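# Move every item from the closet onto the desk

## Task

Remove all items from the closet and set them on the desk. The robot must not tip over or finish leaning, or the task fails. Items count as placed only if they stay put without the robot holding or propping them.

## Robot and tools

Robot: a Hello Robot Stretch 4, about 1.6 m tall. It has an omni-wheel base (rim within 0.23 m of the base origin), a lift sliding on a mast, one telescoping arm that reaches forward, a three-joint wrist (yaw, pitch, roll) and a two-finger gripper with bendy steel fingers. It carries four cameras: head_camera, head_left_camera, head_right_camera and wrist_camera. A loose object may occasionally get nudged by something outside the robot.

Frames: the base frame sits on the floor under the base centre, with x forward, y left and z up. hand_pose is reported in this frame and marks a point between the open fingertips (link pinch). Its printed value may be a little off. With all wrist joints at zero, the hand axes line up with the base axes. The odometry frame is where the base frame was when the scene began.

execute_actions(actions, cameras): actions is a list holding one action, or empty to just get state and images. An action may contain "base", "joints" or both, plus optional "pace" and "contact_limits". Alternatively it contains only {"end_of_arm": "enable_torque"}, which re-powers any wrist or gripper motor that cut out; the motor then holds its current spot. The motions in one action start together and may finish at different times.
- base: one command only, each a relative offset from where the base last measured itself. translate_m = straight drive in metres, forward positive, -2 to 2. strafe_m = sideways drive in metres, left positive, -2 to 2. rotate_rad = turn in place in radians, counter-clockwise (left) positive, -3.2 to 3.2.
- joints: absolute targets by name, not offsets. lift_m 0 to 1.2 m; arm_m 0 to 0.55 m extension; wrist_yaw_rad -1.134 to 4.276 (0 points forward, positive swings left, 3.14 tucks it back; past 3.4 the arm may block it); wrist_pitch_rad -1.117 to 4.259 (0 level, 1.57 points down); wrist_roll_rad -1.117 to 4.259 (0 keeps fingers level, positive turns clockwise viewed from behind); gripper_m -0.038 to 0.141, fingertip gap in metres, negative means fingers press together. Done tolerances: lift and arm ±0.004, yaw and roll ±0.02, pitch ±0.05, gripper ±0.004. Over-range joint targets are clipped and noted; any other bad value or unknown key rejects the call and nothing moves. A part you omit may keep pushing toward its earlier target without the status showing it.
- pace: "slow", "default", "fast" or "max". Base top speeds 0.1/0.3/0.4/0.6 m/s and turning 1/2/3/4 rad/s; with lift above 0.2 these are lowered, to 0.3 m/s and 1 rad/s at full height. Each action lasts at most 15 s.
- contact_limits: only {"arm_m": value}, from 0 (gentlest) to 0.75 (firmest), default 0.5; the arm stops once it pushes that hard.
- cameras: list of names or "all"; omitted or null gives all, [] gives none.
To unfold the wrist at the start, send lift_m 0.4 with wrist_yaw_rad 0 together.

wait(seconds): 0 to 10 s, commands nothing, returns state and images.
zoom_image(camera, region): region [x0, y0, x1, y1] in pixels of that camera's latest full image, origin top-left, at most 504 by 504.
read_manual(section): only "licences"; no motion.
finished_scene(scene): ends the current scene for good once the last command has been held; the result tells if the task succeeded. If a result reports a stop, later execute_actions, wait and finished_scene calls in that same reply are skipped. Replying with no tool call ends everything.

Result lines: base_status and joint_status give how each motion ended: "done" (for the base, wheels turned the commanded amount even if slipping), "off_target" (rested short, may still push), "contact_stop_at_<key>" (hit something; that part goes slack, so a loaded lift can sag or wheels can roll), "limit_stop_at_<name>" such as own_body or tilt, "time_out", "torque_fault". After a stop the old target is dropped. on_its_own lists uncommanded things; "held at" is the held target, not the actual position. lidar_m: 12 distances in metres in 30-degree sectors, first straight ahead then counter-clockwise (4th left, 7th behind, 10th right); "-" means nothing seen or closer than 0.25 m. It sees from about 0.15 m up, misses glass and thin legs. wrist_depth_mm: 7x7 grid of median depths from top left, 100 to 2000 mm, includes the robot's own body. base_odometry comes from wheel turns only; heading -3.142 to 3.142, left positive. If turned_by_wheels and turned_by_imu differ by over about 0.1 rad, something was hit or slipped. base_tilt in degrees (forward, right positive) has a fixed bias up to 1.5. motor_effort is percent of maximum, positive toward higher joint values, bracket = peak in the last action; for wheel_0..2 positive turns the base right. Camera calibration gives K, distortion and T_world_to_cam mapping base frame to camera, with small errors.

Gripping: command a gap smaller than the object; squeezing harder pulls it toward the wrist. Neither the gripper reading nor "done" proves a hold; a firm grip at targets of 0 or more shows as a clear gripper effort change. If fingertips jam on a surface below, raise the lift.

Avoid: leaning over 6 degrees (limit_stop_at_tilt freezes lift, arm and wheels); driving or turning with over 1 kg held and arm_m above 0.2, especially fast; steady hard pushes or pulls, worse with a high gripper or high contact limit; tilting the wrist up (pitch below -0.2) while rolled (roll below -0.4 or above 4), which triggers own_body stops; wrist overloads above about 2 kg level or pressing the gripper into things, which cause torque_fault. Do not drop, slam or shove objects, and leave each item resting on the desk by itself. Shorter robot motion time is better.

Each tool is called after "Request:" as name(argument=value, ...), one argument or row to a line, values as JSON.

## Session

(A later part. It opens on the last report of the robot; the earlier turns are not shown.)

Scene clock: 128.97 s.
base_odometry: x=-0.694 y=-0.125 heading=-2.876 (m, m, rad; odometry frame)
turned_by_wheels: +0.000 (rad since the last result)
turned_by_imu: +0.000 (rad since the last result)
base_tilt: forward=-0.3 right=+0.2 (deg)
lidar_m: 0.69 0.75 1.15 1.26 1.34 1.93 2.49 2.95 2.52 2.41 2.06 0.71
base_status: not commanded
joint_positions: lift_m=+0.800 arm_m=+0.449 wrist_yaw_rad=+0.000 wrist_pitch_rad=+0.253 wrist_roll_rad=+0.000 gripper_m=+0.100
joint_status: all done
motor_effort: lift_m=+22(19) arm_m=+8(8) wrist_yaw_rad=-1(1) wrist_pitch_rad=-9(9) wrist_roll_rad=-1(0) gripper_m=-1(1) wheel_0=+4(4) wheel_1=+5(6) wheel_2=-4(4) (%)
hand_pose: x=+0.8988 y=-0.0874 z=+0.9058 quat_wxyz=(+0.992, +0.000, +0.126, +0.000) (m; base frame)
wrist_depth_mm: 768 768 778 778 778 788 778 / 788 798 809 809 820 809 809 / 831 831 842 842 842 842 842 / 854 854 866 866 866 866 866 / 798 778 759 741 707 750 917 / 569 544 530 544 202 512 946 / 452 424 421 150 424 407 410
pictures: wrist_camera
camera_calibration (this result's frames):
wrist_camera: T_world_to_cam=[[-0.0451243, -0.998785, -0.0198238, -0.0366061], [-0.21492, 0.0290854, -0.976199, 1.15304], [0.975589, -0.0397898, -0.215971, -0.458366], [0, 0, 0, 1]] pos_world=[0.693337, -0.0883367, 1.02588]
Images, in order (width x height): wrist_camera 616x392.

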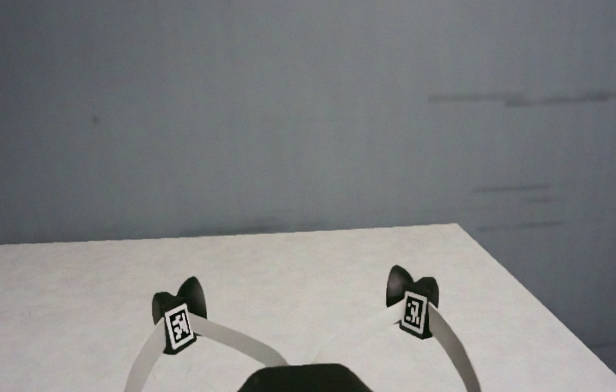

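Request:
execute_actions(
  actions=[
    {"joints":{"arm_m":0,"gripper_m":0,"wrist_pitch_rad":0}},
  ],
  cameras=["head_camera"],
)

Request:
execute_actions(
  actions=[
    {"base":{"rotate_rad":3.16},"joints":{"lift_m":0.825}},
  ],
  cameras=[],
)

Request:
execute_actions(
  actions=[
    {"base":{"translate_m":1.65},"pace":"fast"},
  ],
  cameras=[],
)

Request:
execute_actions(
  actions=[
    {"base":{"strafe_m":0.8},"pace":"fast"},
  ],
  cameras=["head_camera","wrist_camera"],
)

Scene clock: 132.73 s.
base_odometry: x=-0.694 y=-0.125 heading=-2.876 (m, m, rad; odometry frame)
turned_by_wheels: +0.000 (rad since the last result)
turned_by_imu: -0.001 (rad since the last result)
base_tilt: forward=-0.3 right=+0.2 (deg)
lidar_m: 0.71 0.76 1.12 1.24 1.34 1.92 2.49 2.97 2.48 2.43 2.07 0.73
base_status: not commanded
joint_positions: lift_m=+0.800 arm_m=+0.001 wrist_yaw_rad=+0.000 wrist_pitch_rad=+0.003 wrist_roll_rad=+0.000 gripper_m=+0.000
joint_status: all done
motor_effort: lift_m=+21(21) arm_m=-8(11) wrist_yaw_rad=-1(2) wrist_pitch_rad=-8(15) wrist_roll_rad=+0(0) gripper_m=-4(4) wheel_0=+4(4) wheel_1=+5(5) wheel_2=-4(4) (%)
hand_pose: x=+0.4608 y=-0.0874 z=+0.9772 quat_wxyz=(+1.000, +0.000, +0.001, +0.000) (m; base frame)
wrist_depth_mm: 1281 1281 1281 1281 1308 1281 1281 / 1281 1308 1255 1281 1308 1281 1308 / 1308 1281 1308 1308 1281 1281 1308 / 1308 1281 1308 1308 1308 1308 1308 / 1281 1308 1308 1308 1308 1308 1308 / 1160 1118 1078 204 991 1308 1308 / 759 750 177 164 399 1025 1281
pictures: head_camera
Images, in order (width x height): head_camera 420x560.

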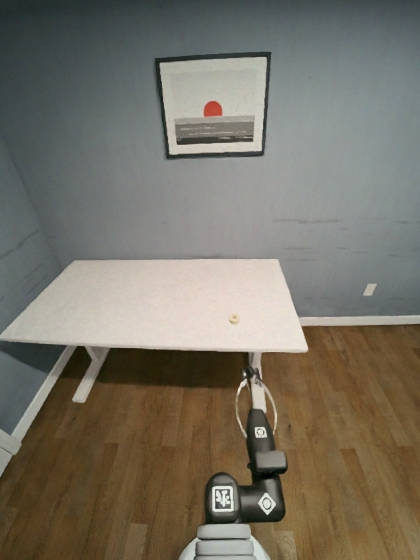

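Scene clock: 135.60 s.
base_odometry: x=-0.694 y=-0.124 heading=+0.283 (m, m, rad; odometry frame)
turned_by_wheels: +3.159 (rad since the last result)
turned_by_imu: +3.138 (rad since the last result)
base_tilt: forward=-0.2 right=+0.3 (deg)
lidar_m: 2.46 2.96 2.53 2.45 2.06 0.74 0.71 0.77 1.12 1.23 1.35 1.92
base_status: done
joint_positions: lift_m=+0.825 arm_m=+0.001 wrist_yaw_rad=+0.000 wrist_pitch_rad=+0.003 wrist_roll_rad=+0.000 gripper_m=+0.000
joint_status: all done
motor_effort: lift_m=+21(24) arm_m=-8(8) wrist_yaw_rad=+0(1) wrist_pitch_rad=-9(9) wrist_roll_rad=-1(1) gripper_m=-3(5) wheel_0=-4(13) wheel_1=-6(13) wheel_2=-6(15) (%)
hand_pose: x=+0.4608 y=-0.0874 z=+1.0022 quat_wxyz=(+1.000, +0.000, +0.001, +0.000) (m; base frame)
wrist_depth_mm: - - - - - - 1708 / - - - - - - 1756 / - - - - - - 1808 / - - - - - - 1863 / - - - - - - 1863 / - - - 204 - - 1808 / - - 178 164 - - 1863
pictures: none
No camera images: the call's "cameras" was empty. Leave "cameras" out to get every camera's image.

Scene clock: 141.17 s.
base_odometry: x=+0.890 y=+0.337 heading=+0.283 (m, m, rad; odometry frame)
turned_by_wheels: +0.000 (rad since the last result)
turned_by_imu: -0.005 (rad since the last result)
base_tilt: forward=-0.3 right=+0.3 (deg)
lidar_m: 0.81 0.87 1.74 2.36 2.51 3.27 3.20 1.82 1.38 1.31 1.42 0.84
base_status: done
joint_positions: lift_m=+0.825 arm_m=+0.001 wrist_yaw_rad=+0.000 wrist_pitch_rad=+0.003 wrist_roll_rad=+0.000 gripper_m=+0.000
joint_status: not commanded
motor_effort: lift_m=+21(21) arm_m=-8(8) wrist_yaw_rad=-1(2) wrist_pitch_rad=-9(8) wrist_roll_rad=+0(1) gripper_m=-4(4) wheel_0=+2(10) wheel_1=+4(11) wheel_2=-2(17) (%)
hand_pose: x=+0.4608 y=-0.0874 z=+1.0022 quat_wxyz=(+1.000, +0.000, +0.001, +0.000) (m; base frame)
wrist_depth_mm: 627 621 621 621 621 597 1336 / 621 627 621 621 627 609 1336 / 627 621 621 621 621 609 1336 / 627 627 627 621 627 609 1336 / 627 627 627 627 627 609 1366 / 634 627 627 204 609 609 1308 / 634 634 178 164 392 615 1366
pictures: none
No camera images: the call's "cameras" was empty. Leave "cameras" out to get every camera's image.

Scene clock: 144.47 s.
base_odometry: x=+0.667 y=+1.105 heading=+0.283 (m, m, rad; odometry frame)
turned_by_wheels: +0.000 (rad since the last result)
turned_by_imu: +0.000 (rad since the last result)
base_tilt: forward=-0.3 right=+0.2 (deg)
lidar_m: 0.87 1.13 1.61 1.55 1.65 2.38 3.14 2.47 2.20 2.13 1.19 0.90
base_status: done
joint_positions: lift_m=+0.825 arm_m=+0.001 wrist_yaw_rad=+0.000 wrist_pitch_rad=+0.003 wrist_roll_rad=+0.000 gripper_m=+0.000
joint_status: not commanded
motor_effort: lift_m=+21(21) arm_m=-8(8) wrist_yaw_rad=+0(1) wrist_pitch_rad=-9(9) wrist_roll_rad=+0(1) gripper_m=-5(4) wheel_0=-1(12) wheel_1=+4(15) wheel_2=+0(0) (%)
hand_pose: x=+0.4608 y=-0.0874 z=+1.0023 quat_wxyz=(+1.000, +0.000, +0.001, +0.000) (m; base frame)
wrist_depth_mm: 1397 1397 1397 668 661 661 661 / 1397 1397 1366 668 661 661 661 / 1229 1397 1397 676 661 668 668 / 1336 1397 1397 668 668 668 661 / 1255 1397 1397 683 676 668 668 / 1182 1255 1182 204 676 676 668 / 1205 1397 177 164 427 668 668
pictures: head_camera, wrist_camera
camera_calibration (this result's frames):
wrist_camera: T_world_to_cam=[[-0.0389776, -0.998779, -0.030348, -0.046792], [0.0332872, 0.0290564, -0.999023, 1.06154], [0.998685, -0.0399497, 0.032114, -0.269475], [0, 0, 0, 1]] pos_world=[0.231961, -0.0883448, 1.06774]
Images, in order (width x height): head_camera 420x560, wrist_camera 616x392.

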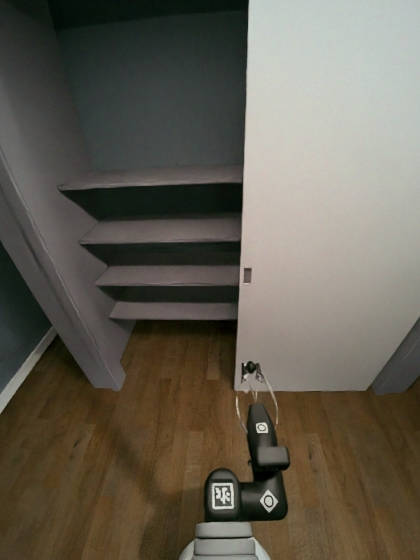

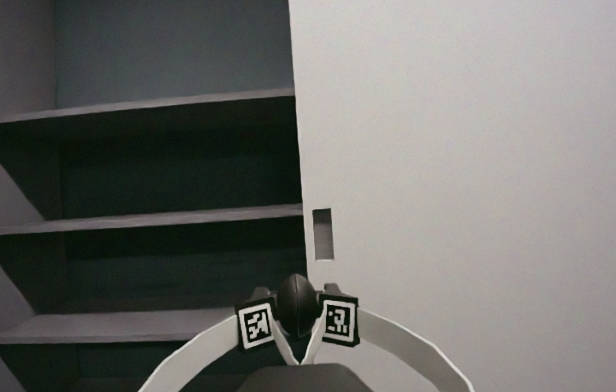

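Request:
execute_actions(
  actions=[],
)

Scene clock: 146.17 s.
base_odometry: x=+0.667 y=+1.105 heading=+0.283 (m, m, rad; odometry frame)
turned_by_wheels: +0.000 (rad since the last result)
turned_by_imu: +0.000 (rad since the last result)
base_tilt: forward=-0.2 right=+0.2 (deg)
lidar_m: 0.87 1.14 1.58 1.55 1.64 2.38 3.14 2.49 2.17 2.10 1.22 0.89
base_status: done
joint_positions: lift_m=+0.825 arm_m=+0.001 wrist_yaw_rad=+0.000 wrist_pitch_rad=+0.003 wrist_roll_rad=+0.000 gripper_m=+0.000
joint_status: not commanded
motor_effort: lift_m=+21(21) arm_m=-8(8) wrist_yaw_rad=-1(1) wrist_pitch_rad=-9(9) wrist_roll_rad=+0(1) gripper_m=-4(4) wheel_0=-1(12) wheel_1=+4(15) wheel_2=+0(0) (%)
hand_pose: x=+0.4608 y=-0.0874 z=+1.0023 quat_wxyz=(+1.000, +0.000, +0.001, +0.000) (m; base frame)
wrist_depth_mm: 1397 1366 1397 661 661 661 661 / 1366 1397 1397 661 661 661 661 / 1229 1397 1397 676 668 661 668 / 1366 1366 1397 668 668 668 661 / 1255 1366 1397 683 668 668 668 / 1182 1255 1205 205 668 668 668 / 1205 1397 178 164 427 668 661
pictures: head_camera, head_left_camera, head_right_camera, wrist_camera
camera_calibration (this result's frames):
wrist_camera: T_world_to_cam=[[-0.0389778, -0.998779, -0.0303479, -0.046792], [0.033287, 0.0290563, -0.999023, 1.06154], [0.998685, -0.0399499, 0.0321138, -0.269474], [0, 0, 0, 1]] pos_world=[0.231961, -0.0883448, 1.06774]
Images, in order (width x height): head_camera 420x560, head_left_camera 420x672, head_right_camera 420x672, wrist_camera 616x392.

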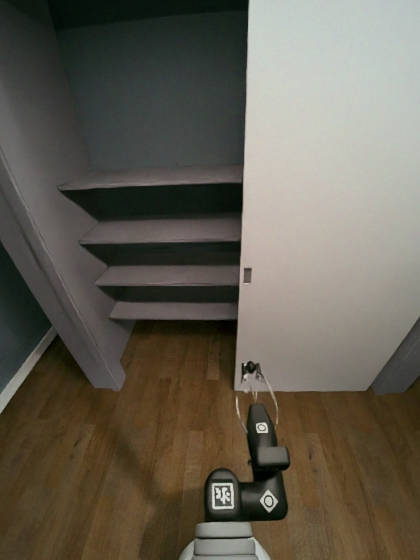

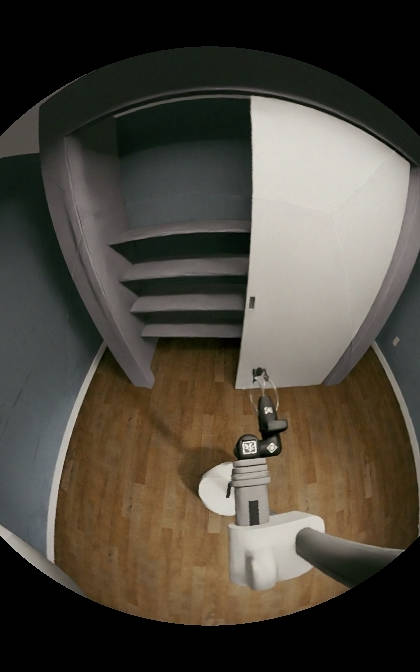

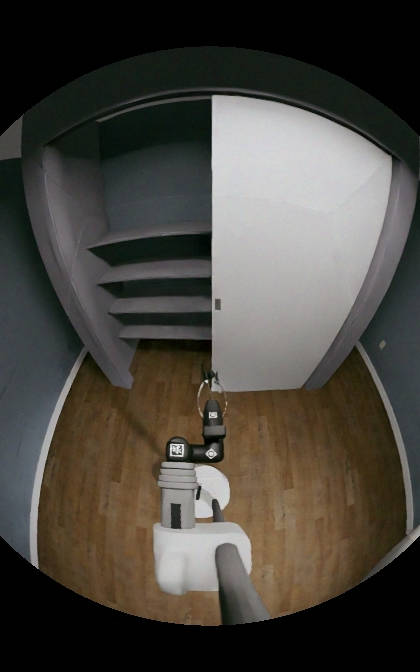

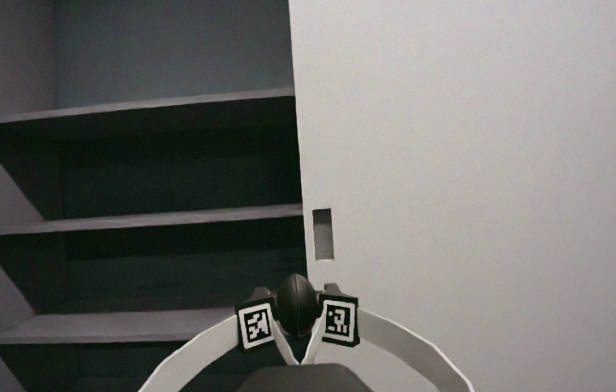

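Request:
execute_actions(
  actions=[
    {"base":{"strafe_m":-0.05},"joints":{"wrist_roll_rad":1.57,"arm_m":0.3}},
  ],
  cameras=["wrist_camera"],
)

Request:
execute_actions(
  actions=[
    {"joints":{"arm_m":0.5},"pace":"slow","contact_limits":{"arm_m":0.15}},
  ],
  cameras=["wrist_camera"],
)

Request:
execute_actions(
  actions=[
    {"base":{"strafe_m":0.2},"pace":"slow"},
  ],
  cameras=["head_camera"],
)

Scene clock: 148.97 s.
base_odometry: x=+0.681 y=+1.057 heading=+0.283 (m, m, rad; odometry frame)
turned_by_wheels: +0.000 (rad since the last result)
turned_by_imu: -0.001 (rad since the last result)
base_tilt: forward=-0.4 right=+0.2 (deg)
lidar_m: 0.86 1.17 1.32 1.60 1.73 2.45 3.16 2.48 2.14 2.07 1.22 0.89
base_status: done
joint_positions: lift_m=+0.825 arm_m=+0.299 wrist_yaw_rad=+0.000 wrist_pitch_rad=+0.002 wrist_roll_rad=+1.570 gripper_m=+0.000
joint_status: all done
motor_effort: lift_m=+21(20) arm_m=+8(8) wrist_yaw_rad=-2(0) wrist_pitch_rad=-8(9) wrist_roll_rad=+2(7) gripper_m=-4(4) wheel_0=+2(8) wheel_1=-5(11) wheel_2=+0(0) (%)
hand_pose: x=+0.7580 y=-0.0874 z=+1.0023 quat_wxyz=(+0.708, +0.707, +0.001, -0.001) (m; base frame)
wrist_depth_mm: 345 353 357 364 370 375 382 / 349 355 359 366 373 377 382 / 349 355 359 368 373 379 384 / 353 357 364 368 375 382 387 / 353 359 366 382 379 384 392 / 355 723 366 205 831 1078 820 / 1060 778 178 164 477 1098 831
pictures: wrist_camera
camera_calibration (this result's frames):
wrist_camera: T_world_to_cam=[[-0.0411591, 0.028908, -0.998734, 1.02695], [0.0358456, 0.998981, 0.0274379, 0.105693], [0.998509, -0.0346709, -0.0421534, -0.491265], [0, 0, 0, 1]] pos_world=[0.529012, -0.152305, 1.00204]
Images, in order (width x height): wrist_camera 616x392.

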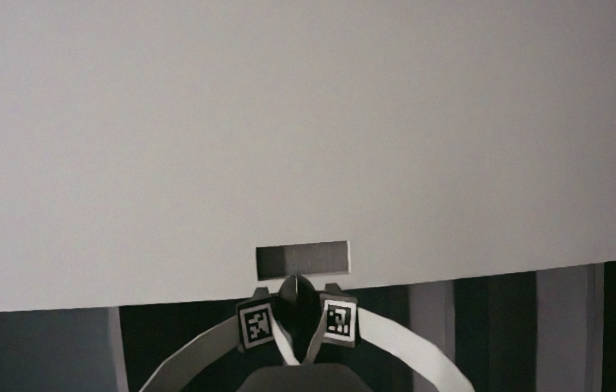

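Scene clock: 151.57 s.
base_odometry: x=+0.681 y=+1.057 heading=+0.283 (m, m, rad; odometry frame)
turned_by_wheels: +0.000 (rad since the last result)
turned_by_imu: +0.001 (rad since the last result)
base_tilt: forward=-0.3 right=+0.2 (deg)
lidar_m: 0.87 1.16 1.30 1.60 1.70 2.47 3.16 2.48 2.15 2.08 1.20 0.87
base_status: not commanded
joint_positions: lift_m=+0.825 arm_m=+0.452 wrist_yaw_rad=-0.008 wrist_pitch_rad=+0.002 wrist_roll_rad=+1.570 gripper_m=+0.000
joint_status: arm_m contact_stop (moved +0.154 of +0.201)
on_its_own: arm_m is slack since a contact_stop (your +0.500 is given up); wrist_yaw_rad is at rest, and its effort (+23) is outside its rest range (-13 to +13)
motor_effort: lift_m=+20(20) arm_m=+0(15) wrist_yaw_rad=+23(26) wrist_pitch_rad=-8(9) wrist_roll_rad=+0(2) gripper_m=-2(4) wheel_0=+2(1) wheel_1=-2(5) wheel_2=-4(4) (%)
contact_limits: arm_m 0.15
hand_pose: x=+0.9109 y=-0.0898 z=+1.0023 quat_wxyz=(+0.707, +0.707, -0.002, -0.004) (m; base frame)
wrist_depth_mm: 206 210 213 216 220 224 227 / 207 211 213 217 221 225 227 / 208 211 215 218 222 225 229 / 208 212 216 219 223 227 229 / 210 213 216 220 224 227 230 / 210 214 216 208 224 229 232 / 212 213 181 155 904 580 831
pictures: wrist_camera
camera_calibration (this result's frames):
wrist_camera: T_world_to_cam=[[-0.0409934, 0.0293226, -0.998729, 1.03317], [0.0440292, 0.998651, 0.0275131, 0.0950118], [0.998189, -0.0428454, -0.0422291, -0.644371], [0, 0, 0, 1]] pos_world=[0.681374, -0.152787, 1.00203]
Images, in order (width x height): wrist_camera 616x392.

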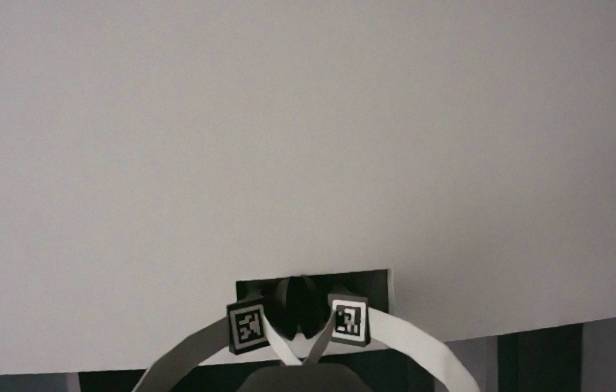

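not run: a stop came earlier in this reply.

Request:
execute_actions(
  actions=[
    {"base":{"strafe_m":0.2},"joints":{"arm_m":0.455},"pace":"slow"},
  ],
  cameras=["head_camera"],
)

Request:
execute_actions(
  actions=[
    {"base":{"strafe_m":0.2},"pace":"slow"},
  ],
  cameras=["head_camera"],
)

Scene clock: 155.07 s.
base_odometry: x=+0.625 y=+1.248 heading=+0.282 (m, m, rad; odometry frame)
turned_by_wheels: -0.001 (rad since the last result)
turned_by_imu: -0.147 (rad since the last result)
base_tilt: forward=-0.6 right=+0.5 (deg)
lidar_m: 0.88 1.06 1.11 1.43 1.48 1.92 3.15 2.44 2.41 2.21 1.41 0.93
base_status: done
joint_positions: lift_m=+0.825 arm_m=+0.453 wrist_yaw_rad=-0.017 wrist_pitch_rad=+0.004 wrist_roll_rad=+1.570 gripper_m=+0.000
joint_status: all done
on_its_own: wrist_yaw_rad is at rest, and its effort (+49) is outside its rest range (-13 to +13)
motor_effort: lift_m=+21(21) arm_m=+12(15) wrist_yaw_rad=+49(54) wrist_pitch_rad=-14(14) wrist_roll_rad=-1(1) gripper_m=+0(3) wheel_0=-5(19) wheel_1=+8(17) wheel_2=-15(16) (%)
hand_pose: x=+0.9107 y=-0.0924 z=+1.0017 quat_wxyz=(+0.707, +0.707, -0.005, -0.008) (m; base frame)
wrist_depth_mm: 229 233 236 239 243 246 250 / 226 229 232 235 238 243 245 / 221 224 227 230 233 236 240 / 216 220 223 225 229 232 235 / 213 216 218 223 224 228 229 / 208 211 213 211 220 223 225 / 205 207 181 155 820 535 854
pictures: head_camera
Images, in order (width x height): head_camera 420x560.

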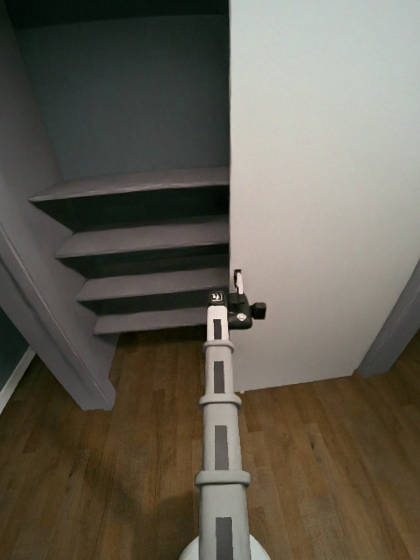

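Scene clock: 158.20 s.
base_odometry: x=+0.569 y=+1.440 heading=+0.282 (m, m, rad; odometry frame)
turned_by_wheels: -0.001 (rad since the last result)
turned_by_imu: -0.165 (rad since the last result)
base_tilt: forward=-1.2 right=+0.8 (deg)
lidar_m: 0.88 0.99 0.92 1.29 1.31 1.54 2.72 2.51 2.78 2.35 1.61 0.93
base_status: done
joint_positions: lift_m=+0.825 arm_m=+0.453 wrist_yaw_rad=-0.017 wrist_pitch_rad=+0.008 wrist_roll_rad=+1.570 gripper_m=+0.000
joint_status: not commanded
on_its_own: wrist_yaw_rad is at rest, and its effort (+47) is outside its rest range (-13 to +13); wrist_pitch_rad is at rest, and its effort (-25) is outside its rest range (-23 to +23)
motor_effort: lift_m=+21(21) arm_m=+11(12) wrist_yaw_rad=+47(49) wrist_pitch_rad=-25(25) wrist_roll_rad=+1(1) gripper_m=-1(0) wheel_0=-5(4) wheel_1=+9(11) wheel_2=-12(12) (%)
hand_pose: x=+0.9109 y=-0.0922 z=+1.0007 quat_wxyz=(+0.707, +0.707, -0.003, -0.009) (m; base frame)
wrist_depth_mm: 264 265 267 270 273 278 282 / 251 252 255 258 262 263 267 / 239 241 242 245 249 251 254 / 229 230 232 235 237 239 242 / 219 221 223 224 228 229 231 / 209 211 213 212 188 220 221 / 201 203 179 156 798 508 854
pictures: head_camera
Images, in order (width x height): head_camera 420x560.

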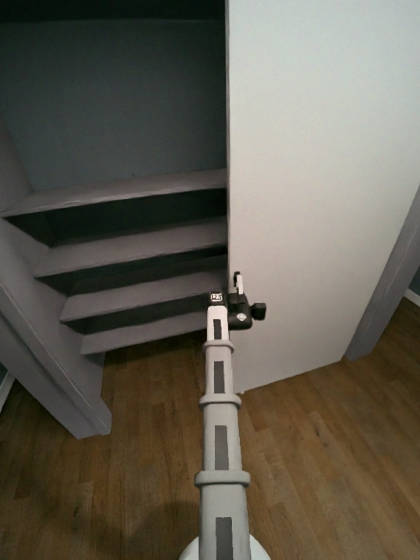

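Request:
execute_actions(
  actions=[
    {"base":{"rotate_rad":0.45},"pace":"slow"},
  ],
  cameras=["head_camera"],
)

Scene clock: 159.90 s.
base_odometry: x=+0.539 y=+1.426 heading=+0.293 (m, m, rad; odometry frame)
turned_by_wheels: +0.011 (rad since the last result)
turned_by_imu: -0.015 (rad since the last result)
base_tilt: forward=-0.3 right=+0.3 (deg)
lidar_m: 0.87 1.03 0.95 1.32 1.29 1.53 2.66 2.54 2.78 2.37 2.38 0.95
base_status: rotate_rad contact_stop (by the wheels' count: +0.011 of +0.450)
joint_positions: lift_m=+0.825 arm_m=+0.454 wrist_yaw_rad=+0.000 wrist_pitch_rad=+0.002 wrist_roll_rad=+1.570 gripper_m=+0.000
joint_status: not commanded
on_its_own: the wheels are slack since a contact_stop
motor_effort: lift_m=+20(20) arm_m=+8(11) wrist_yaw_rad=-1(73) wrist_pitch_rad=-7(34) wrist_roll_rad=+1(0) gripper_m=-4(7) wheel_0=+0(5) wheel_1=+0(13) wheel_2=+0(33) (%)
hand_pose: x=+0.9131 y=-0.0873 z=+1.0024 quat_wxyz=(+0.707, +0.707, +0.001, -0.001) (m; base frame)
wrist_depth_mm: 276 278 281 285 289 293 298 / 263 265 270 272 276 281 282 / 251 254 257 258 262 265 270 / 240 243 246 248 251 254 257 / 230 233 236 238 241 244 245 / 221 224 226 205 231 233 234 / 213 216 178 164 204 530 842
pictures: head_camera
Images, in order (width x height): head_camera 420x560.

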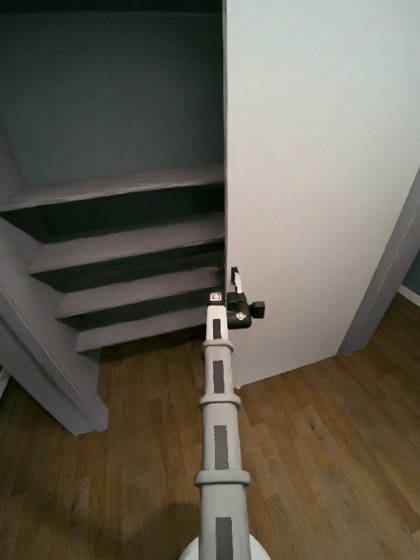

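Request:
execute_actions(
  actions=[
    {"joints":{"arm_m":0.0},"base":{"rotate_rad":0.3}},
  ],
  cameras=[],
)

Request:
execute_actions(
  actions=[
    {"base":{"translate_m":0.35}},
  ],
  cameras=["head_camera","wrist_camera"],
)

Scene clock: 163.40 s.
base_odometry: x=+0.539 y=+1.426 heading=+0.593 (m, m, rad; odometry frame)
turned_by_wheels: +0.300 (rad since the last result)
turned_by_imu: +0.199 (rad since the last result)
base_tilt: forward=-0.3 right=+0.3 (deg)
lidar_m: 0.81 0.95 1.07 1.34 1.38 1.82 3.19 2.51 2.52 2.34 1.24 0.87
base_status: done
joint_positions: lift_m=+0.825 arm_m=+0.001 wrist_yaw_rad=+0.000 wrist_pitch_rad=+0.003 wrist_roll_rad=+1.570 gripper_m=+0.000
joint_status: all done
motor_effort: lift_m=+19(21) arm_m=-8(5) wrist_yaw_rad=-1(88) wrist_pitch_rad=-9(11) wrist_roll_rad=+1(1) gripper_m=-4(6) wheel_0=-1(27) wheel_1=-1(25) wheel_2=+2(35) (%)
hand_pose: x=+0.4608 y=-0.0875 z=+1.0024 quat_wxyz=(+0.707, +0.707, +0.001, -0.001) (m; base frame)
wrist_depth_mm: 627 634 647 654 661 676 683 / 621 627 640 647 654 661 676 / 609 621 634 640 647 654 668 / 609 609 621 634 640 640 654 / 597 609 1255 1308 1160 1138 1366 / 1281 1281 1205 205 1160 1138 1366 / 1229 1255 177 164 554 1098 1366
pictures: none
No camera images: the call's "cameras" was empty. Leave "cameras" out to get every camera's image.

Scene clock: 166.07 s.
base_odometry: x=+0.829 y=+1.621 heading=+0.593 (m, m, rad; odometry frame)
turned_by_wheels: +0.000 (rad since the last result)
turned_by_imu: -0.001 (rad since the last result)
base_tilt: forward=-0.3 right=+0.1 (deg)
lidar_m: 0.48 0.79 0.71 1.35 1.37 1.84 3.52 2.85 2.47 2.31 0.75 0.49
base_status: done
joint_positions: lift_m=+0.825 arm_m=+0.001 wrist_yaw_rad=+0.000 wrist_pitch_rad=+0.003 wrist_roll_rad=+1.570 gripper_m=+0.000
joint_status: not commanded
motor_effort: lift_m=+19(19) arm_m=-8(8) wrist_yaw_rad=-1(1) wrist_pitch_rad=-8(9) wrist_roll_rad=+1(2) gripper_m=-3(5) wheel_0=+4(9) wheel_1=+6(8) wheel_2=-5(15) (%)
hand_pose: x=+0.4608 y=-0.0874 z=+1.0024 quat_wxyz=(+0.707, +0.707, +0.001, -0.001) (m; base frame)
wrist_depth_mm: 279 282 285 290 296 301 304 / 276 279 282 286 291 294 300 / 271 276 278 283 289 291 296 / 267 272 274 279 283 287 290 / 265 267 272 289 281 283 289 / 263 569 270 204 768 707 820 / 917 654 177 164 480 683 842
pictures: head_camera, wrist_camera
camera_calibration (this result's frames):
wrist_camera: T_world_to_cam=[[-0.0414313, 0.0293133, -0.998711, 1.01489], [0.0359615, 0.998966, 0.0278289, 0.11593], [0.998494, -0.0347622, -0.0424426, -0.194218], [0, 0, 0, 1]] pos_world=[0.231804, -0.152311, 1.00211]
Images, in order (width x height): head_camera 420x560, wrist_camera 616x392.

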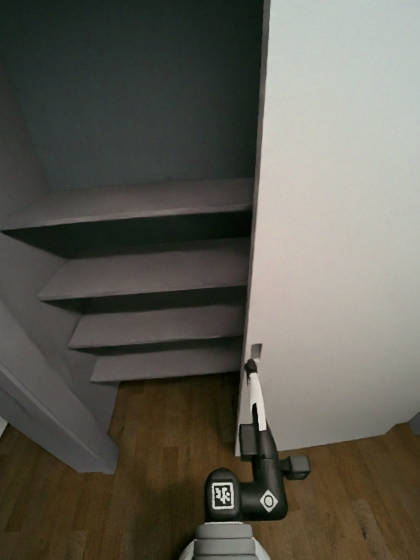

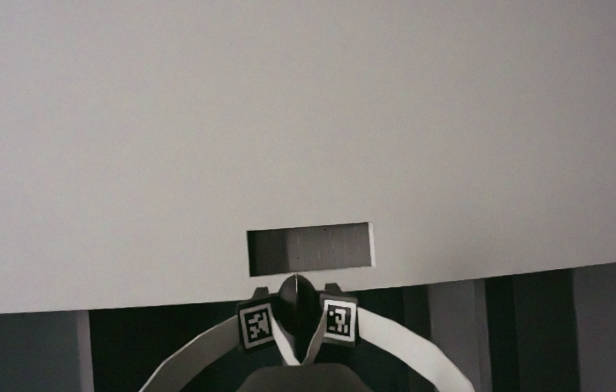

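Request:
execute_actions(
  actions=[
    {"joints":{"arm_m":0.15},"pace":"slow","contact_limits":{"arm_m":0.15}},
  ],
  cameras=["wrist_camera"],
)

Scene clock: 168.07 s.
base_odometry: x=+0.829 y=+1.621 heading=+0.593 (m, m, rad; odometry frame)
turned_by_wheels: +0.000 (rad since the last result)
turned_by_imu: +0.003 (rad since the last result)
base_tilt: forward=-0.4 right=+0.2 (deg)
lidar_m: 0.46 0.81 0.71 1.36 1.38 1.84 3.56 2.84 2.46 2.31 0.75 0.51
base_status: not commanded
joint_positions: lift_m=+0.825 arm_m=+0.044 wrist_yaw_rad=-0.007 wrist_pitch_rad=+0.002 wrist_roll_rad=+1.570 gripper_m=+0.000
joint_status: arm_m contact_stop (moved +0.043 of +0.149)
on_its_own: arm_m is slack since a contact_stop (your +0.150 is given up); wrist_yaw_rad is at rest, and its effort (+19) is outside its rest range (-13 to +13)
motor_effort: lift_m=+19(19) arm_m=+0(19) wrist_yaw_rad=+19(21) wrist_pitch_rad=-6(9) wrist_roll_rad=+1(1) gripper_m=-1(3) wheel_0=+4(4) wheel_1=+3(5) wheel_2=-6(6) (%)
contact_limits: arm_m 0.15
hand_pose: x=+0.5029 y=-0.0894 z=+1.0026 quat_wxyz=(+0.707, +0.707, -0.002, -0.003) (m; base frame)
wrist_depth_mm: 239 242 246 249 253 257 260 / 236 239 242 246 250 253 257 / 233 236 239 242 246 250 253 / 230 234 236 239 243 246 250 / 226 229 234 248 241 242 244 / 224 227 229 206 237 609 809 / 878 627 185 154 891 603 842
pictures: wrist_camera
camera_calibration (this result's frames):
wrist_camera: T_world_to_cam=[[-0.0405027, 0.0295942, -0.998741, 1.01649], [0.0428624, 0.998693, 0.0278545, 0.112884], [0.99826, -0.0416802, -0.0417182, -0.237547], [0, 0, 0, 1]] pos_world=[0.273466, -0.15272, 1.00215]
Images, in order (width x height): wrist_camera 616x392.

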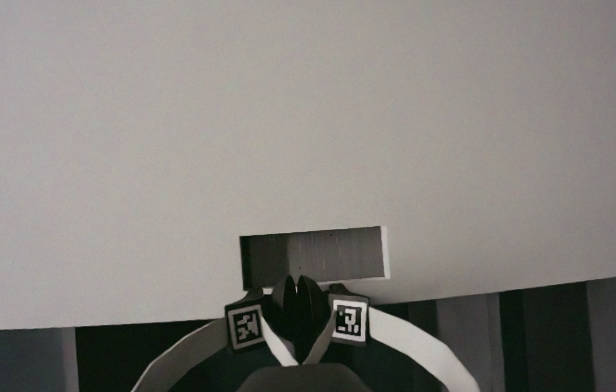

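Request:
execute_actions(
  actions=[
    {"joints":{"arm_m":0.02},"base":{"strafe_m":-0.02},"pace":"slow"},
  ],
  cameras=[],
)

Request:
execute_actions(
  actions=[
    {"joints":{"arm_m":0.15},"pace":"slow","contact_limits":{"arm_m":0.15}},
  ],
  cameras=["wrist_camera"],
)

Scene clock: 169.93 s.
base_odometry: x=+0.840 y=+1.605 heading=+0.592 (m, m, rad; odometry frame)
turned_by_wheels: +0.000 (rad since the last result)
turned_by_imu: -0.001 (rad since the last result)
base_tilt: forward=-0.2 right=+0.2 (deg)
lidar_m: 0.48 0.80 0.73 1.37 1.43 1.91 3.56 2.80 2.45 2.29 0.75 0.50
base_status: done
joint_positions: lift_m=+0.825 arm_m=+0.021 wrist_yaw_rad=+0.000 wrist_pitch_rad=+0.002 wrist_roll_rad=+1.570 gripper_m=+0.000
joint_status: all done
motor_effort: lift_m=+19(19) arm_m=-8(8) wrist_yaw_rad=+0(19) wrist_pitch_rad=-7(7) wrist_roll_rad=+0(1) gripper_m=-4(4) wheel_0=+4(11) wheel_1=-7(10) wheel_2=-3(5) (%)
hand_pose: x=+0.4809 y=-0.0874 z=+1.0025 quat_wxyz=(+0.707, +0.707, +0.001, -0.001) (m; base frame)
wrist_depth_mm: 258 260 265 268 272 277 281 / 255 257 260 264 268 273 276 / 251 254 258 262 265 270 272 / 248 251 255 257 262 265 268 / 245 248 251 256 259 262 265 / 242 245 247 205 256 260 778 / 904 640 177 163 484 654 842
pictures: none
No camera images: the call's "cameras" was empty. Leave "cameras" out to get every camera's image.

Scene clock: 171.17 s.
base_odometry: x=+0.840 y=+1.605 heading=+0.593 (m, m, rad; odometry frame)
turned_by_wheels: +0.000 (rad since the last result)
turned_by_imu: +0.004 (rad since the last result)
base_tilt: forward=-0.4 right=+0.3 (deg)
lidar_m: 0.48 0.80 0.73 1.37 1.41 1.87 3.56 2.86 2.44 2.30 0.75 0.48
base_status: not commanded
joint_positions: lift_m=+0.825 arm_m=+0.050 wrist_yaw_rad=-0.008 wrist_pitch_rad=+0.002 wrist_roll_rad=+1.570 gripper_m=+0.000
joint_status: arm_m contact_stop (moved +0.028 of +0.129)
on_its_own: arm_m is slack since a contact_stop (your +0.150 is given up); wrist_yaw_rad is at rest, and its effort (+22) is outside its rest range (-13 to +13)
motor_effort: lift_m=+19(19) arm_m=+0(15) wrist_yaw_rad=+22(24) wrist_pitch_rad=-7(7) wrist_roll_rad=+1(0) gripper_m=+0(5) wheel_0=+4(4) wheel_1=-1(7) wheel_2=-5(5) (%)
contact_limits: arm_m 0.15
hand_pose: x=+0.5086 y=-0.0897 z=+1.0025 quat_wxyz=(+0.707, +0.707, -0.002, -0.004) (m; base frame)
wrist_depth_mm: 235 238 242 246 250 254 256 / 232 236 238 242 246 250 253 / 229 232 236 238 243 246 250 / 227 229 232 236 239 242 246 / 223 226 229 234 236 239 241 / 220 222 224 206 234 236 488 / 364 221 185 153 891 585 831
pictures: wrist_camera
camera_calibration (this result's frames):
wrist_camera: T_world_to_cam=[[-0.040613, 0.0296388, -0.998735, 1.01674], [0.0439369, 0.998646, 0.0278495, 0.112404], [0.998208, -0.0427503, -0.0418602, -0.243176], [0, 0, 0, 1]] pos_world=[0.279095, -0.152782, 1.00214]
Images, in order (width x height): wrist_camera 616x392.

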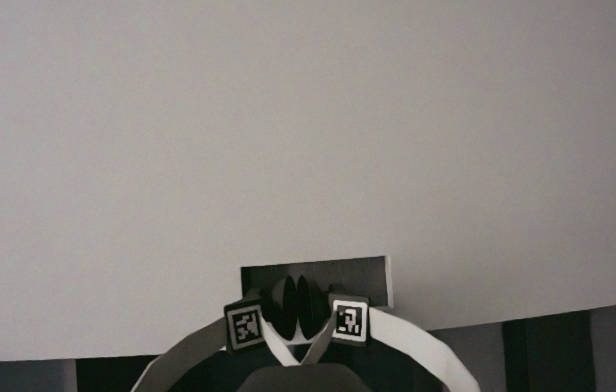

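Request:
execute_actions(
  actions=[
    {"base":{"strafe_m":0.25},"joints":{"arm_m":0.052},"pace":"slow"},
  ],
  cameras=["head_camera"],
)

Scene clock: 175.27 s.
base_odometry: x=+0.700 y=+1.812 heading=+0.592 (m, m, rad; odometry frame)
turned_by_wheels: +0.000 (rad since the last result)
turned_by_imu: -0.292 (rad since the last result)
base_tilt: forward=-1.5 right=+0.9 (deg)
lidar_m: 0.48 0.72 0.57 0.70 1.22 1.37 2.22 2.94 3.07 2.47 1.00 0.53
base_status: done
joint_positions: lift_m=+0.825 arm_m=+0.050 wrist_yaw_rad=-0.015 wrist_pitch_rad=+0.008 wrist_roll_rad=+1.570 gripper_m=+0.000
joint_status: all done
on_its_own: wrist_yaw_rad is at rest, and its effort (+43) is outside its rest range (-13 to +13); wrist_pitch_rad is at rest, and its effort (-24) is outside its rest range (-23 to +23)
motor_effort: lift_m=+19(19) arm_m=+12(7) wrist_yaw_rad=+43(54) wrist_pitch_rad=-24(24) wrist_roll_rad=+0(0) gripper_m=+1(0) wheel_0=-6(12) wheel_1=+9(15) wheel_2=-9(9) (%)
hand_pose: x=+0.5080 y=-0.0918 z=+1.0009 quat_wxyz=(+0.707, +0.707, -0.003, -0.008) (m; base frame)
wrist_depth_mm: 309 309 312 312 314 319 320 / 287 289 290 291 293 297 300 / 268 271 272 272 274 277 278 / 252 254 255 256 257 259 262 / 237 239 241 245 246 244 245 / 224 226 227 210 190 233 759 / 222 218 181 153 878 517 854
pictures: head_camera
Images, in order (width x height): head_camera 420x560.

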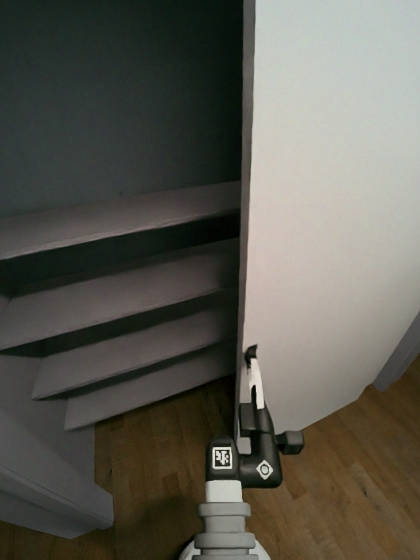

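Request:
execute_actions(
  actions=[
    {"base":{"translate_m":-0.08}},
  ],
  cameras=[],
)

Request:
execute_actions(
  actions=[
    {"base":{"rotate_rad":-1.17}},
  ],
  cameras=[],
)

Request:
execute_actions(
  actions=[
    {"joints":{"wrist_yaw_rad":1.57,"arm_m":0.2}},
  ],
)

Scene clock: 178.37 s.
base_odometry: x=+0.634 y=+1.767 heading=+0.592 (m, m, rad; odometry frame)
turned_by_wheels: +0.000 (rad since the last result)
turned_by_imu: -0.016 (rad since the last result)
base_tilt: forward=-0.3 right=+0.3 (deg)
lidar_m: 0.54 0.76 0.59 1.22 1.19 1.34 2.11 2.92 3.05 2.46 1.22 0.59
base_status: done
joint_positions: lift_m=+0.825 arm_m=+0.051 wrist_yaw_rad=+0.000 wrist_pitch_rad=+0.002 wrist_roll_rad=+1.570 gripper_m=+0.000
joint_status: not commanded
motor_effort: lift_m=+19(19) arm_m=+8(12) wrist_yaw_rad=+0(43) wrist_pitch_rad=-7(24) wrist_roll_rad=+1(1) gripper_m=-4(5) wheel_0=-3(10) wheel_1=-5(13) wheel_2=+4(10) (%)
hand_pose: x=+0.5100 y=-0.0875 z=+1.0025 quat_wxyz=(+0.707, +0.707, +0.001, -0.001) (m; base frame)
wrist_depth_mm: 364 364 368 373 375 382 387 / 340 342 343 347 351 357 359 / 317 320 322 327 329 330 334 / 298 300 303 306 307 310 312 / 281 285 287 297 293 291 294 / 268 272 273 205 281 654 809 / 891 654 178 164 480 634 842
pictures: none
No camera images: the call's "cameras" was empty. Leave "cameras" out to get every camera's image.

Scene clock: 180.17 s.
base_odometry: x=+0.634 y=+1.767 heading=-0.577 (m, m, rad; odometry frame)
turned_by_wheels: -1.169 (rad since the last result)
turned_by_imu: -1.162 (rad since the last result)
base_tilt: forward=-0.3 right=+0.3 (deg)
lidar_m: 1.62 0.63 0.54 0.77 0.59 0.68 1.22 1.27 1.80 3.08 2.91 2.55
base_status: done
joint_positions: lift_m=+0.825 arm_m=+0.051 wrist_yaw_rad=+0.000 wrist_pitch_rad=+0.002 wrist_roll_rad=+1.570 gripper_m=+0.000
joint_status: not commanded
motor_effort: lift_m=+19(19) arm_m=+8(8) wrist_yaw_rad=+0(2) wrist_pitch_rad=-8(8) wrist_roll_rad=+0(2) gripper_m=-5(5) wheel_0=+3(9) wheel_1=+4(14) wheel_2=+4(13) (%)
hand_pose: x=+0.5100 y=-0.0875 z=+1.0025 quat_wxyz=(+0.707, +0.707, +0.001, -0.001) (m; base frame)
wrist_depth_mm: - - - - - 1756 1255 / - - - - - 1808 1308 / - - - - - 1863 1308 / - - - - - 1863 1366 / - - - - - 1983 1366 / - - - 204 - 1983 1366 / - - 177 164 683 1281 1205
pictures: none
No camera images: the call's "cameras" was empty. Leave "cameras" out to get every camera's image.

Scene clock: 181.67 s.
base_odometry: x=+0.634 y=+1.767 heading=-0.577 (m, m, rad; odometry frame)
turned_by_wheels: +0.000 (rad since the last result)
turned_by_imu: +0.000 (rad since the last result)
base_tilt: forward=-0.2 right=+0.2 (deg)
lidar_m: 1.63 0.64 0.55 0.79 0.57 0.70 1.21 1.28 1.79 3.10 2.91 2.53
base_status: not commanded
joint_positions: lift_m=+0.825 arm_m=+0.199 wrist_yaw_rad=+1.570 wrist_pitch_rad=+0.002 wrist_roll_rad=+1.570 gripper_m=+0.000
joint_status: all done
motor_effort: lift_m=+19(19) arm_m=+8(11) wrist_yaw_rad=+0(5) wrist_pitch_rad=-8(8) wrist_roll_rad=+0(1) gripper_m=-3(4) wheel_0=+3(3) wheel_1=+3(3) wheel_2=+4(4) (%)
hand_pose: x=+0.4572 y=+0.2884 z=+1.0025 quat_wxyz=(+0.501, +0.500, +0.500, +0.499) (m; base frame)
wrist_depth_mm: 399 404 413 418 424 430 433 / 399 404 410 418 424 430 436 / 402 407 413 418 424 430 436 / 402 407 413 421 427 433 439 / 404 407 413 418 424 433 436 / 402 407 415 204 427 433 439 / 402 407 177 164 304 433 442
pictures: head_camera, head_left_camera, head_right_camera, wrist_camera
camera_calibration (this result's frames):
wrist_camera: T_world_to_cam=[[-0.0293565, -0.0410653, -0.998725, 1.01861], [-0.998927, 0.0370087, 0.0278407, 0.491192], [0.0358182, 0.998471, -0.0421076, -0.0357445], [0, 0, 0, 1]] pos_world=[0.521848, 0.0593409, 1.00213]
Images, in order (width x height): head_camera 420x560, head_left_camera 420x672, head_right_camera 420x672, wrist_camera 616x392.

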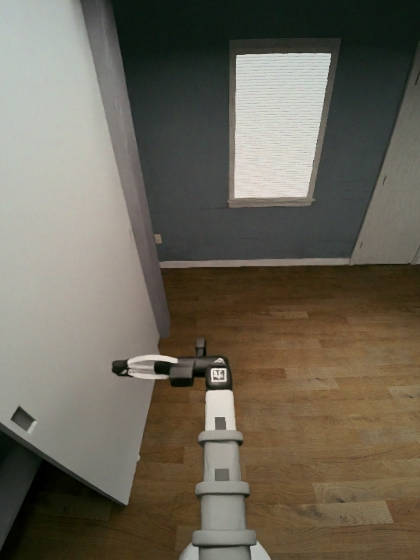

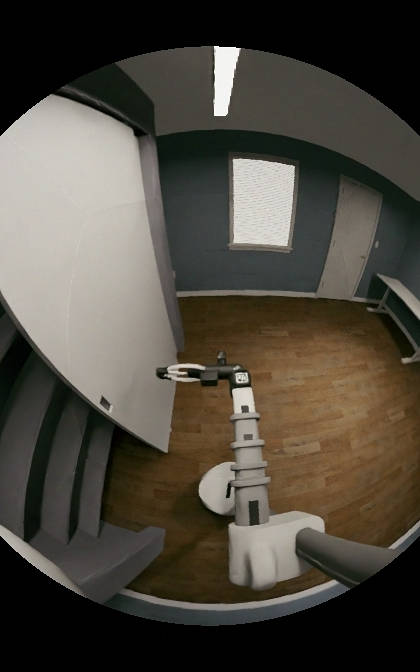

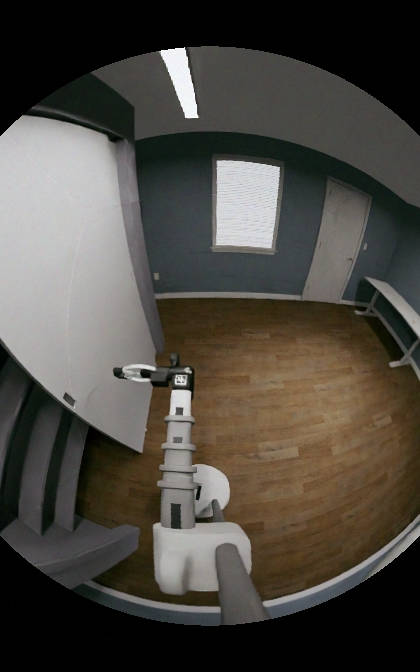

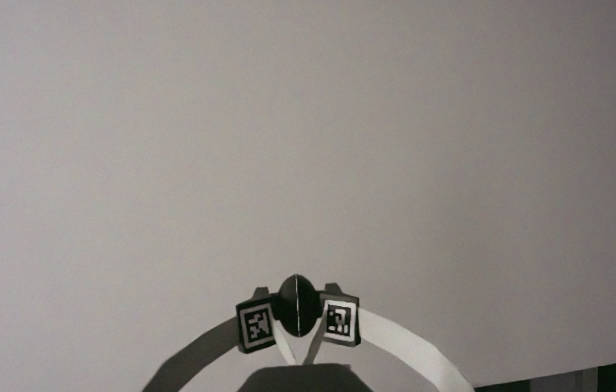

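Request:
execute_actions(
  actions=[
    {"joints":{"arm_m":0.08},"base":{"strafe_m":0.1}},
  ],
  cameras=["wrist_camera"],
)

Scene clock: 183.77 s.
base_odometry: x=+0.689 y=+1.851 heading=-0.577 (m, m, rad; odometry frame)
turned_by_wheels: +0.000 (rad since the last result)
turned_by_imu: +0.000 (rad since the last result)
base_tilt: forward=-0.2 right=+0.2 (deg)
lidar_m: 1.41 0.51 0.46 0.68 0.55 0.51 1.22 1.26 1.75 3.12 2.96 2.53
base_status: done
joint_positions: lift_m=+0.825 arm_m=+0.081 wrist_yaw_rad=+1.570 wrist_pitch_rad=+0.002 wrist_roll_rad=+1.570 gripper_m=+0.000
joint_status: all done
motor_effort: lift_m=+19(19) arm_m=-8(9) wrist_yaw_rad=-1(0) wrist_pitch_rad=-8(7) wrist_roll_rad=+2(1) gripper_m=-4(5) wheel_0=-3(11) wheel_1=+5(13) wheel_2=+0(3) (%)
hand_pose: x=+0.3399 y=+0.2884 z=+1.0025 quat_wxyz=(+0.501, +0.499, +0.500, +0.499) (m; base frame)
wrist_depth_mm: 306 310 314 319 324 329 332 / 306 310 315 320 324 329 332 / 307 312 317 320 325 330 334 / 307 310 317 320 324 330 334 / 307 312 317 322 325 332 334 / 309 312 317 204 325 332 750 / 1008 634 177 163 484 976 842
pictures: wrist_camera
camera_calibration (this result's frames):
wrist_camera: T_world_to_cam=[[-0.0293396, -0.0410772, -0.998725, 1.01516], [-0.998942, 0.0366015, 0.0278406, 0.374165], [0.0354112, 0.998485, -0.0421076, -0.0314455], [0, 0, 0, 1]] pos_world=[0.404668, 0.059403, 1.00213]
Images, in order (width x height): wrist_camera 616x392.

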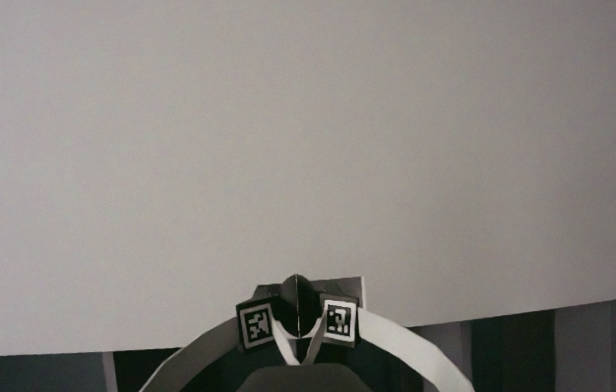

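Request:
execute_actions(
  actions=[
    {"joints":{"arm_m":0.05},"base":{"strafe_m":0.07},"pace":"slow"},
  ],
  cameras=["wrist_camera"],
)

Request:
execute_actions(
  actions=[
    {"base":{"strafe_m":0.025},"pace":"slow"},
  ],
  cameras=["wrist_camera"],
)

Scene clock: 186.27 s.
base_odometry: x=+0.727 y=+1.909 heading=-0.577 (m, m, rad; odometry frame)
turned_by_wheels: +0.000 (rad since the last result)
turned_by_imu: +0.000 (rad since the last result)
base_tilt: forward=-0.3 right=+0.2 (deg)
lidar_m: 1.10 0.41 0.40 0.59 0.54 0.49 1.21 1.25 1.78 3.12 3.05 2.55
base_status: done
joint_positions: lift_m=+0.825 arm_m=+0.051 wrist_yaw_rad=+1.570 wrist_pitch_rad=+0.002 wrist_roll_rad=+1.570 gripper_m=+0.000
joint_status: all done
motor_effort: lift_m=+19(19) arm_m=-8(4) wrist_yaw_rad=-1(2) wrist_pitch_rad=-7(8) wrist_roll_rad=+2(1) gripper_m=-5(4) wheel_0=-5(8) wheel_1=+7(10) wheel_2=+0(0) (%)
hand_pose: x=+0.3100 y=+0.2884 z=+1.0025 quat_wxyz=(+0.501, +0.499, +0.500, +0.499) (m; base frame)
wrist_depth_mm: 240 244 248 251 254 258 262 / 242 244 249 252 255 259 262 / 241 245 249 253 256 259 263 / 242 245 249 252 256 259 263 / 243 247 249 254 257 260 264 / 242 246 248 205 258 264 768 / 946 634 177 164 488 691 854
pictures: wrist_camera
camera_calibration (this result's frames):
wrist_camera: T_world_to_cam=[[-0.0293404, -0.0410765, -0.998725, 1.01429], [-0.998941, 0.0366201, 0.0278406, 0.344223], [0.0354298, 0.998485, -0.0421074, -0.0303884], [0, 0, 0, 1]] pos_world=[0.374695, 0.0594001, 1.00213]
Images, in order (width x height): wrist_camera 616x392.

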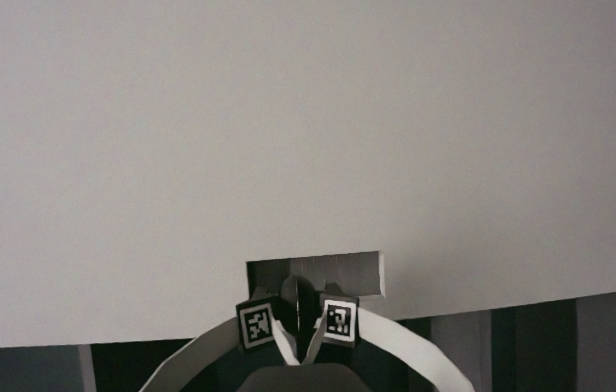

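Scene clock: 187.47 s.
base_odometry: x=+0.740 y=+1.930 heading=-0.577 (m, m, rad; odometry frame)
turned_by_wheels: +0.000 (rad since the last result)
turned_by_imu: -0.001 (rad since the last result)
base_tilt: forward=-0.2 right=+0.3 (deg)
lidar_m: 1.04 0.37 0.39 0.57 0.56 0.47 1.21 1.27 1.79 3.12 3.09 2.56
base_status: done
joint_positions: lift_m=+0.825 arm_m=+0.051 wrist_yaw_rad=+1.568 wrist_pitch_rad=+0.002 wrist_roll_rad=+1.570 gripper_m=+0.000
joint_status: not commanded
motor_effort: lift_m=+19(19) arm_m=-8(8) wrist_yaw_rad=+5(6) wrist_pitch_rad=-7(8) wrist_roll_rad=+2(0) gripper_m=-3(4) wheel_0=-10(10) wheel_1=+6(12) wheel_2=+0(1) (%)
hand_pose: x=+0.3106 y=+0.2882 z=+1.0025 quat_wxyz=(+0.502, +0.500, +0.500, +0.499) (m; base frame)
wrist_depth_mm: 221 224 227 230 234 238 241 / 221 224 228 230 236 238 241 / 222 224 228 231 235 237 241 / 221 225 229 231 235 238 241 / 222 224 229 232 236 239 242 / 222 224 227 205 236 239 741 / 373 226 180 160 917 621 842
pictures: wrist_camera
camera_calibration (this result's frames):
wrist_camera: T_world_to_cam=[[-0.0294399, -0.0410053, -0.998725, 1.01431], [-0.99885, 0.0390426, 0.0278406, 0.344182], [0.0378512, 0.998396, -0.0421075, -0.0309259], [0, 0, 0, 1]] pos_world=[0.374817, 0.0590305, 1.00213]
Images, in order (width x height): wrist_camera 616x392.

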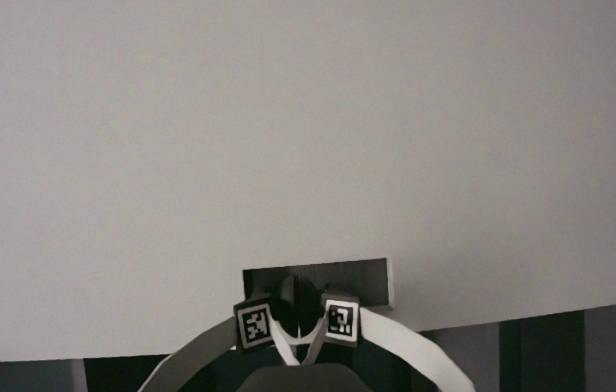

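Engaged; driving backward.

Request:
execute_actions(
  actions=[
    {"base":{"translate_m":-0.25},"pace":"slow"},
  ],
  cameras=["head_left_camera"],
)

Request:
execute_actions(
  actions=[
    {"base":{"translate_m":-0.25},"pace":"slow"},
  ],
  cameras=["head_left_camera"],
)

Scene clock: 191.63 s.
base_odometry: x=+0.531 y=+2.067 heading=-0.578 (m, m, rad; odometry frame)
turned_by_wheels: +0.000 (rad since the last result)
turned_by_imu: -0.001 (rad since the last result)
base_tilt: forward=-0.3 right=+0.3 (deg)
lidar_m: 1.04 0.50 0.63 0.59 0.28 0.40 0.97 1.01 1.42 3.71 3.16 2.82
base_status: done
joint_positions: lift_m=+0.825 arm_m=+0.051 wrist_yaw_rad=+1.570 wrist_pitch_rad=+0.002 wrist_roll_rad=+1.570 gripper_m=+0.000
joint_status: not commanded
motor_effort: lift_m=+19(19) arm_m=-8(8) wrist_yaw_rad=+0(43) wrist_pitch_rad=-8(8) wrist_roll_rad=+1(2) gripper_m=-4(5) wheel_0=-5(12) wheel_1=-7(17) wheel_2=+6(10) (%)
hand_pose: x=+0.3100 y=+0.2884 z=+1.0024 quat_wxyz=(+0.501, +0.499, +0.500, +0.499) (m; base frame)
wrist_depth_mm: 224 227 230 234 237 240 243 / 224 227 231 246 238 241 244 / 225 245 931 960 866 627 778 / 904 750 946 960 976 683 798 / 917 741 931 960 960 699 820 / 917 715 946 205 866 715 809 / 917 647 177 164 484 621 854
pictures: head_left_camera
Images, in order (width x height): head_left_camera 420x672.

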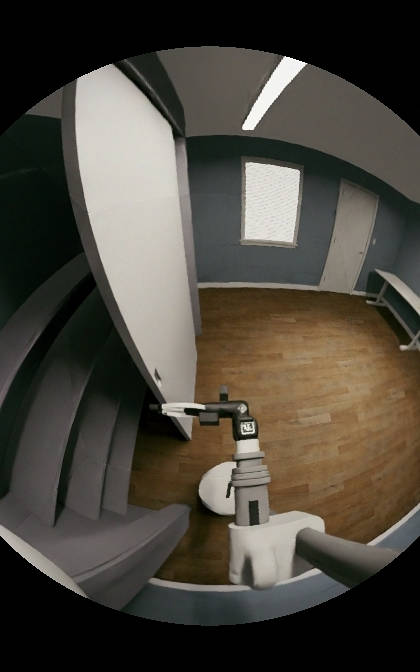

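Scene clock: 195.40 s.
base_odometry: x=+0.322 y=+2.203 heading=-0.578 (m, m, rad; odometry frame)
turned_by_wheels: -0.001 (rad since the last result)
turned_by_imu: -0.001 (rad since the last result)
base_tilt: forward=-0.4 right=+0.3 (deg)
lidar_m: 1.08 0.69 0.27 0.26 0.28 0.75 0.70 0.72 1.04 3.14 3.28 3.08
base_status: done
joint_positions: lift_m=+0.825 arm_m=+0.051 wrist_yaw_rad=+1.570 wrist_pitch_rad=+0.002 wrist_roll_rad=+1.570 gripper_m=+0.000
joint_status: not commanded
motor_effort: lift_m=+19(19) arm_m=-8(8) wrist_yaw_rad=+0(0) wrist_pitch_rad=-7(9) wrist_roll_rad=+0(0) gripper_m=-3(2) wheel_0=-6(8) wheel_1=-7(9) wheel_2=+6(10) (%)
hand_pose: x=+0.3100 y=+0.2884 z=+1.0024 quat_wxyz=(+0.501, +0.499, +0.500, +0.499) (m; base frame)
wrist_depth_mm: 580 798 946 960 891 878 768 / 574 788 960 960 917 904 778 / 574 778 946 960 960 668 788 / 917 759 946 976 976 683 809 / 931 741 946 976 960 707 820 / 931 715 946 204 866 715 820 / 854 647 177 163 449 676 732
pictures: head_left_camera
Images, in order (width x height): head_left_camera 420x672.

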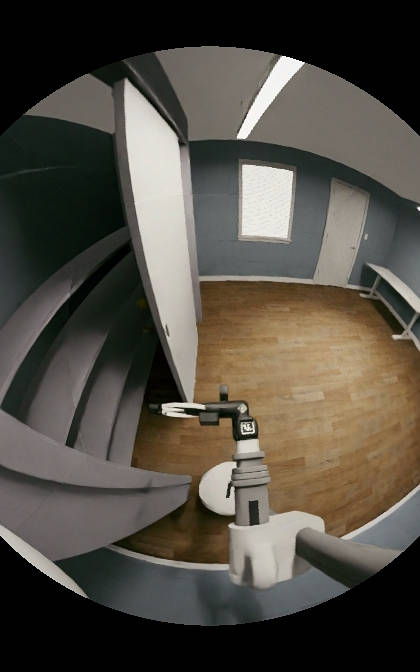

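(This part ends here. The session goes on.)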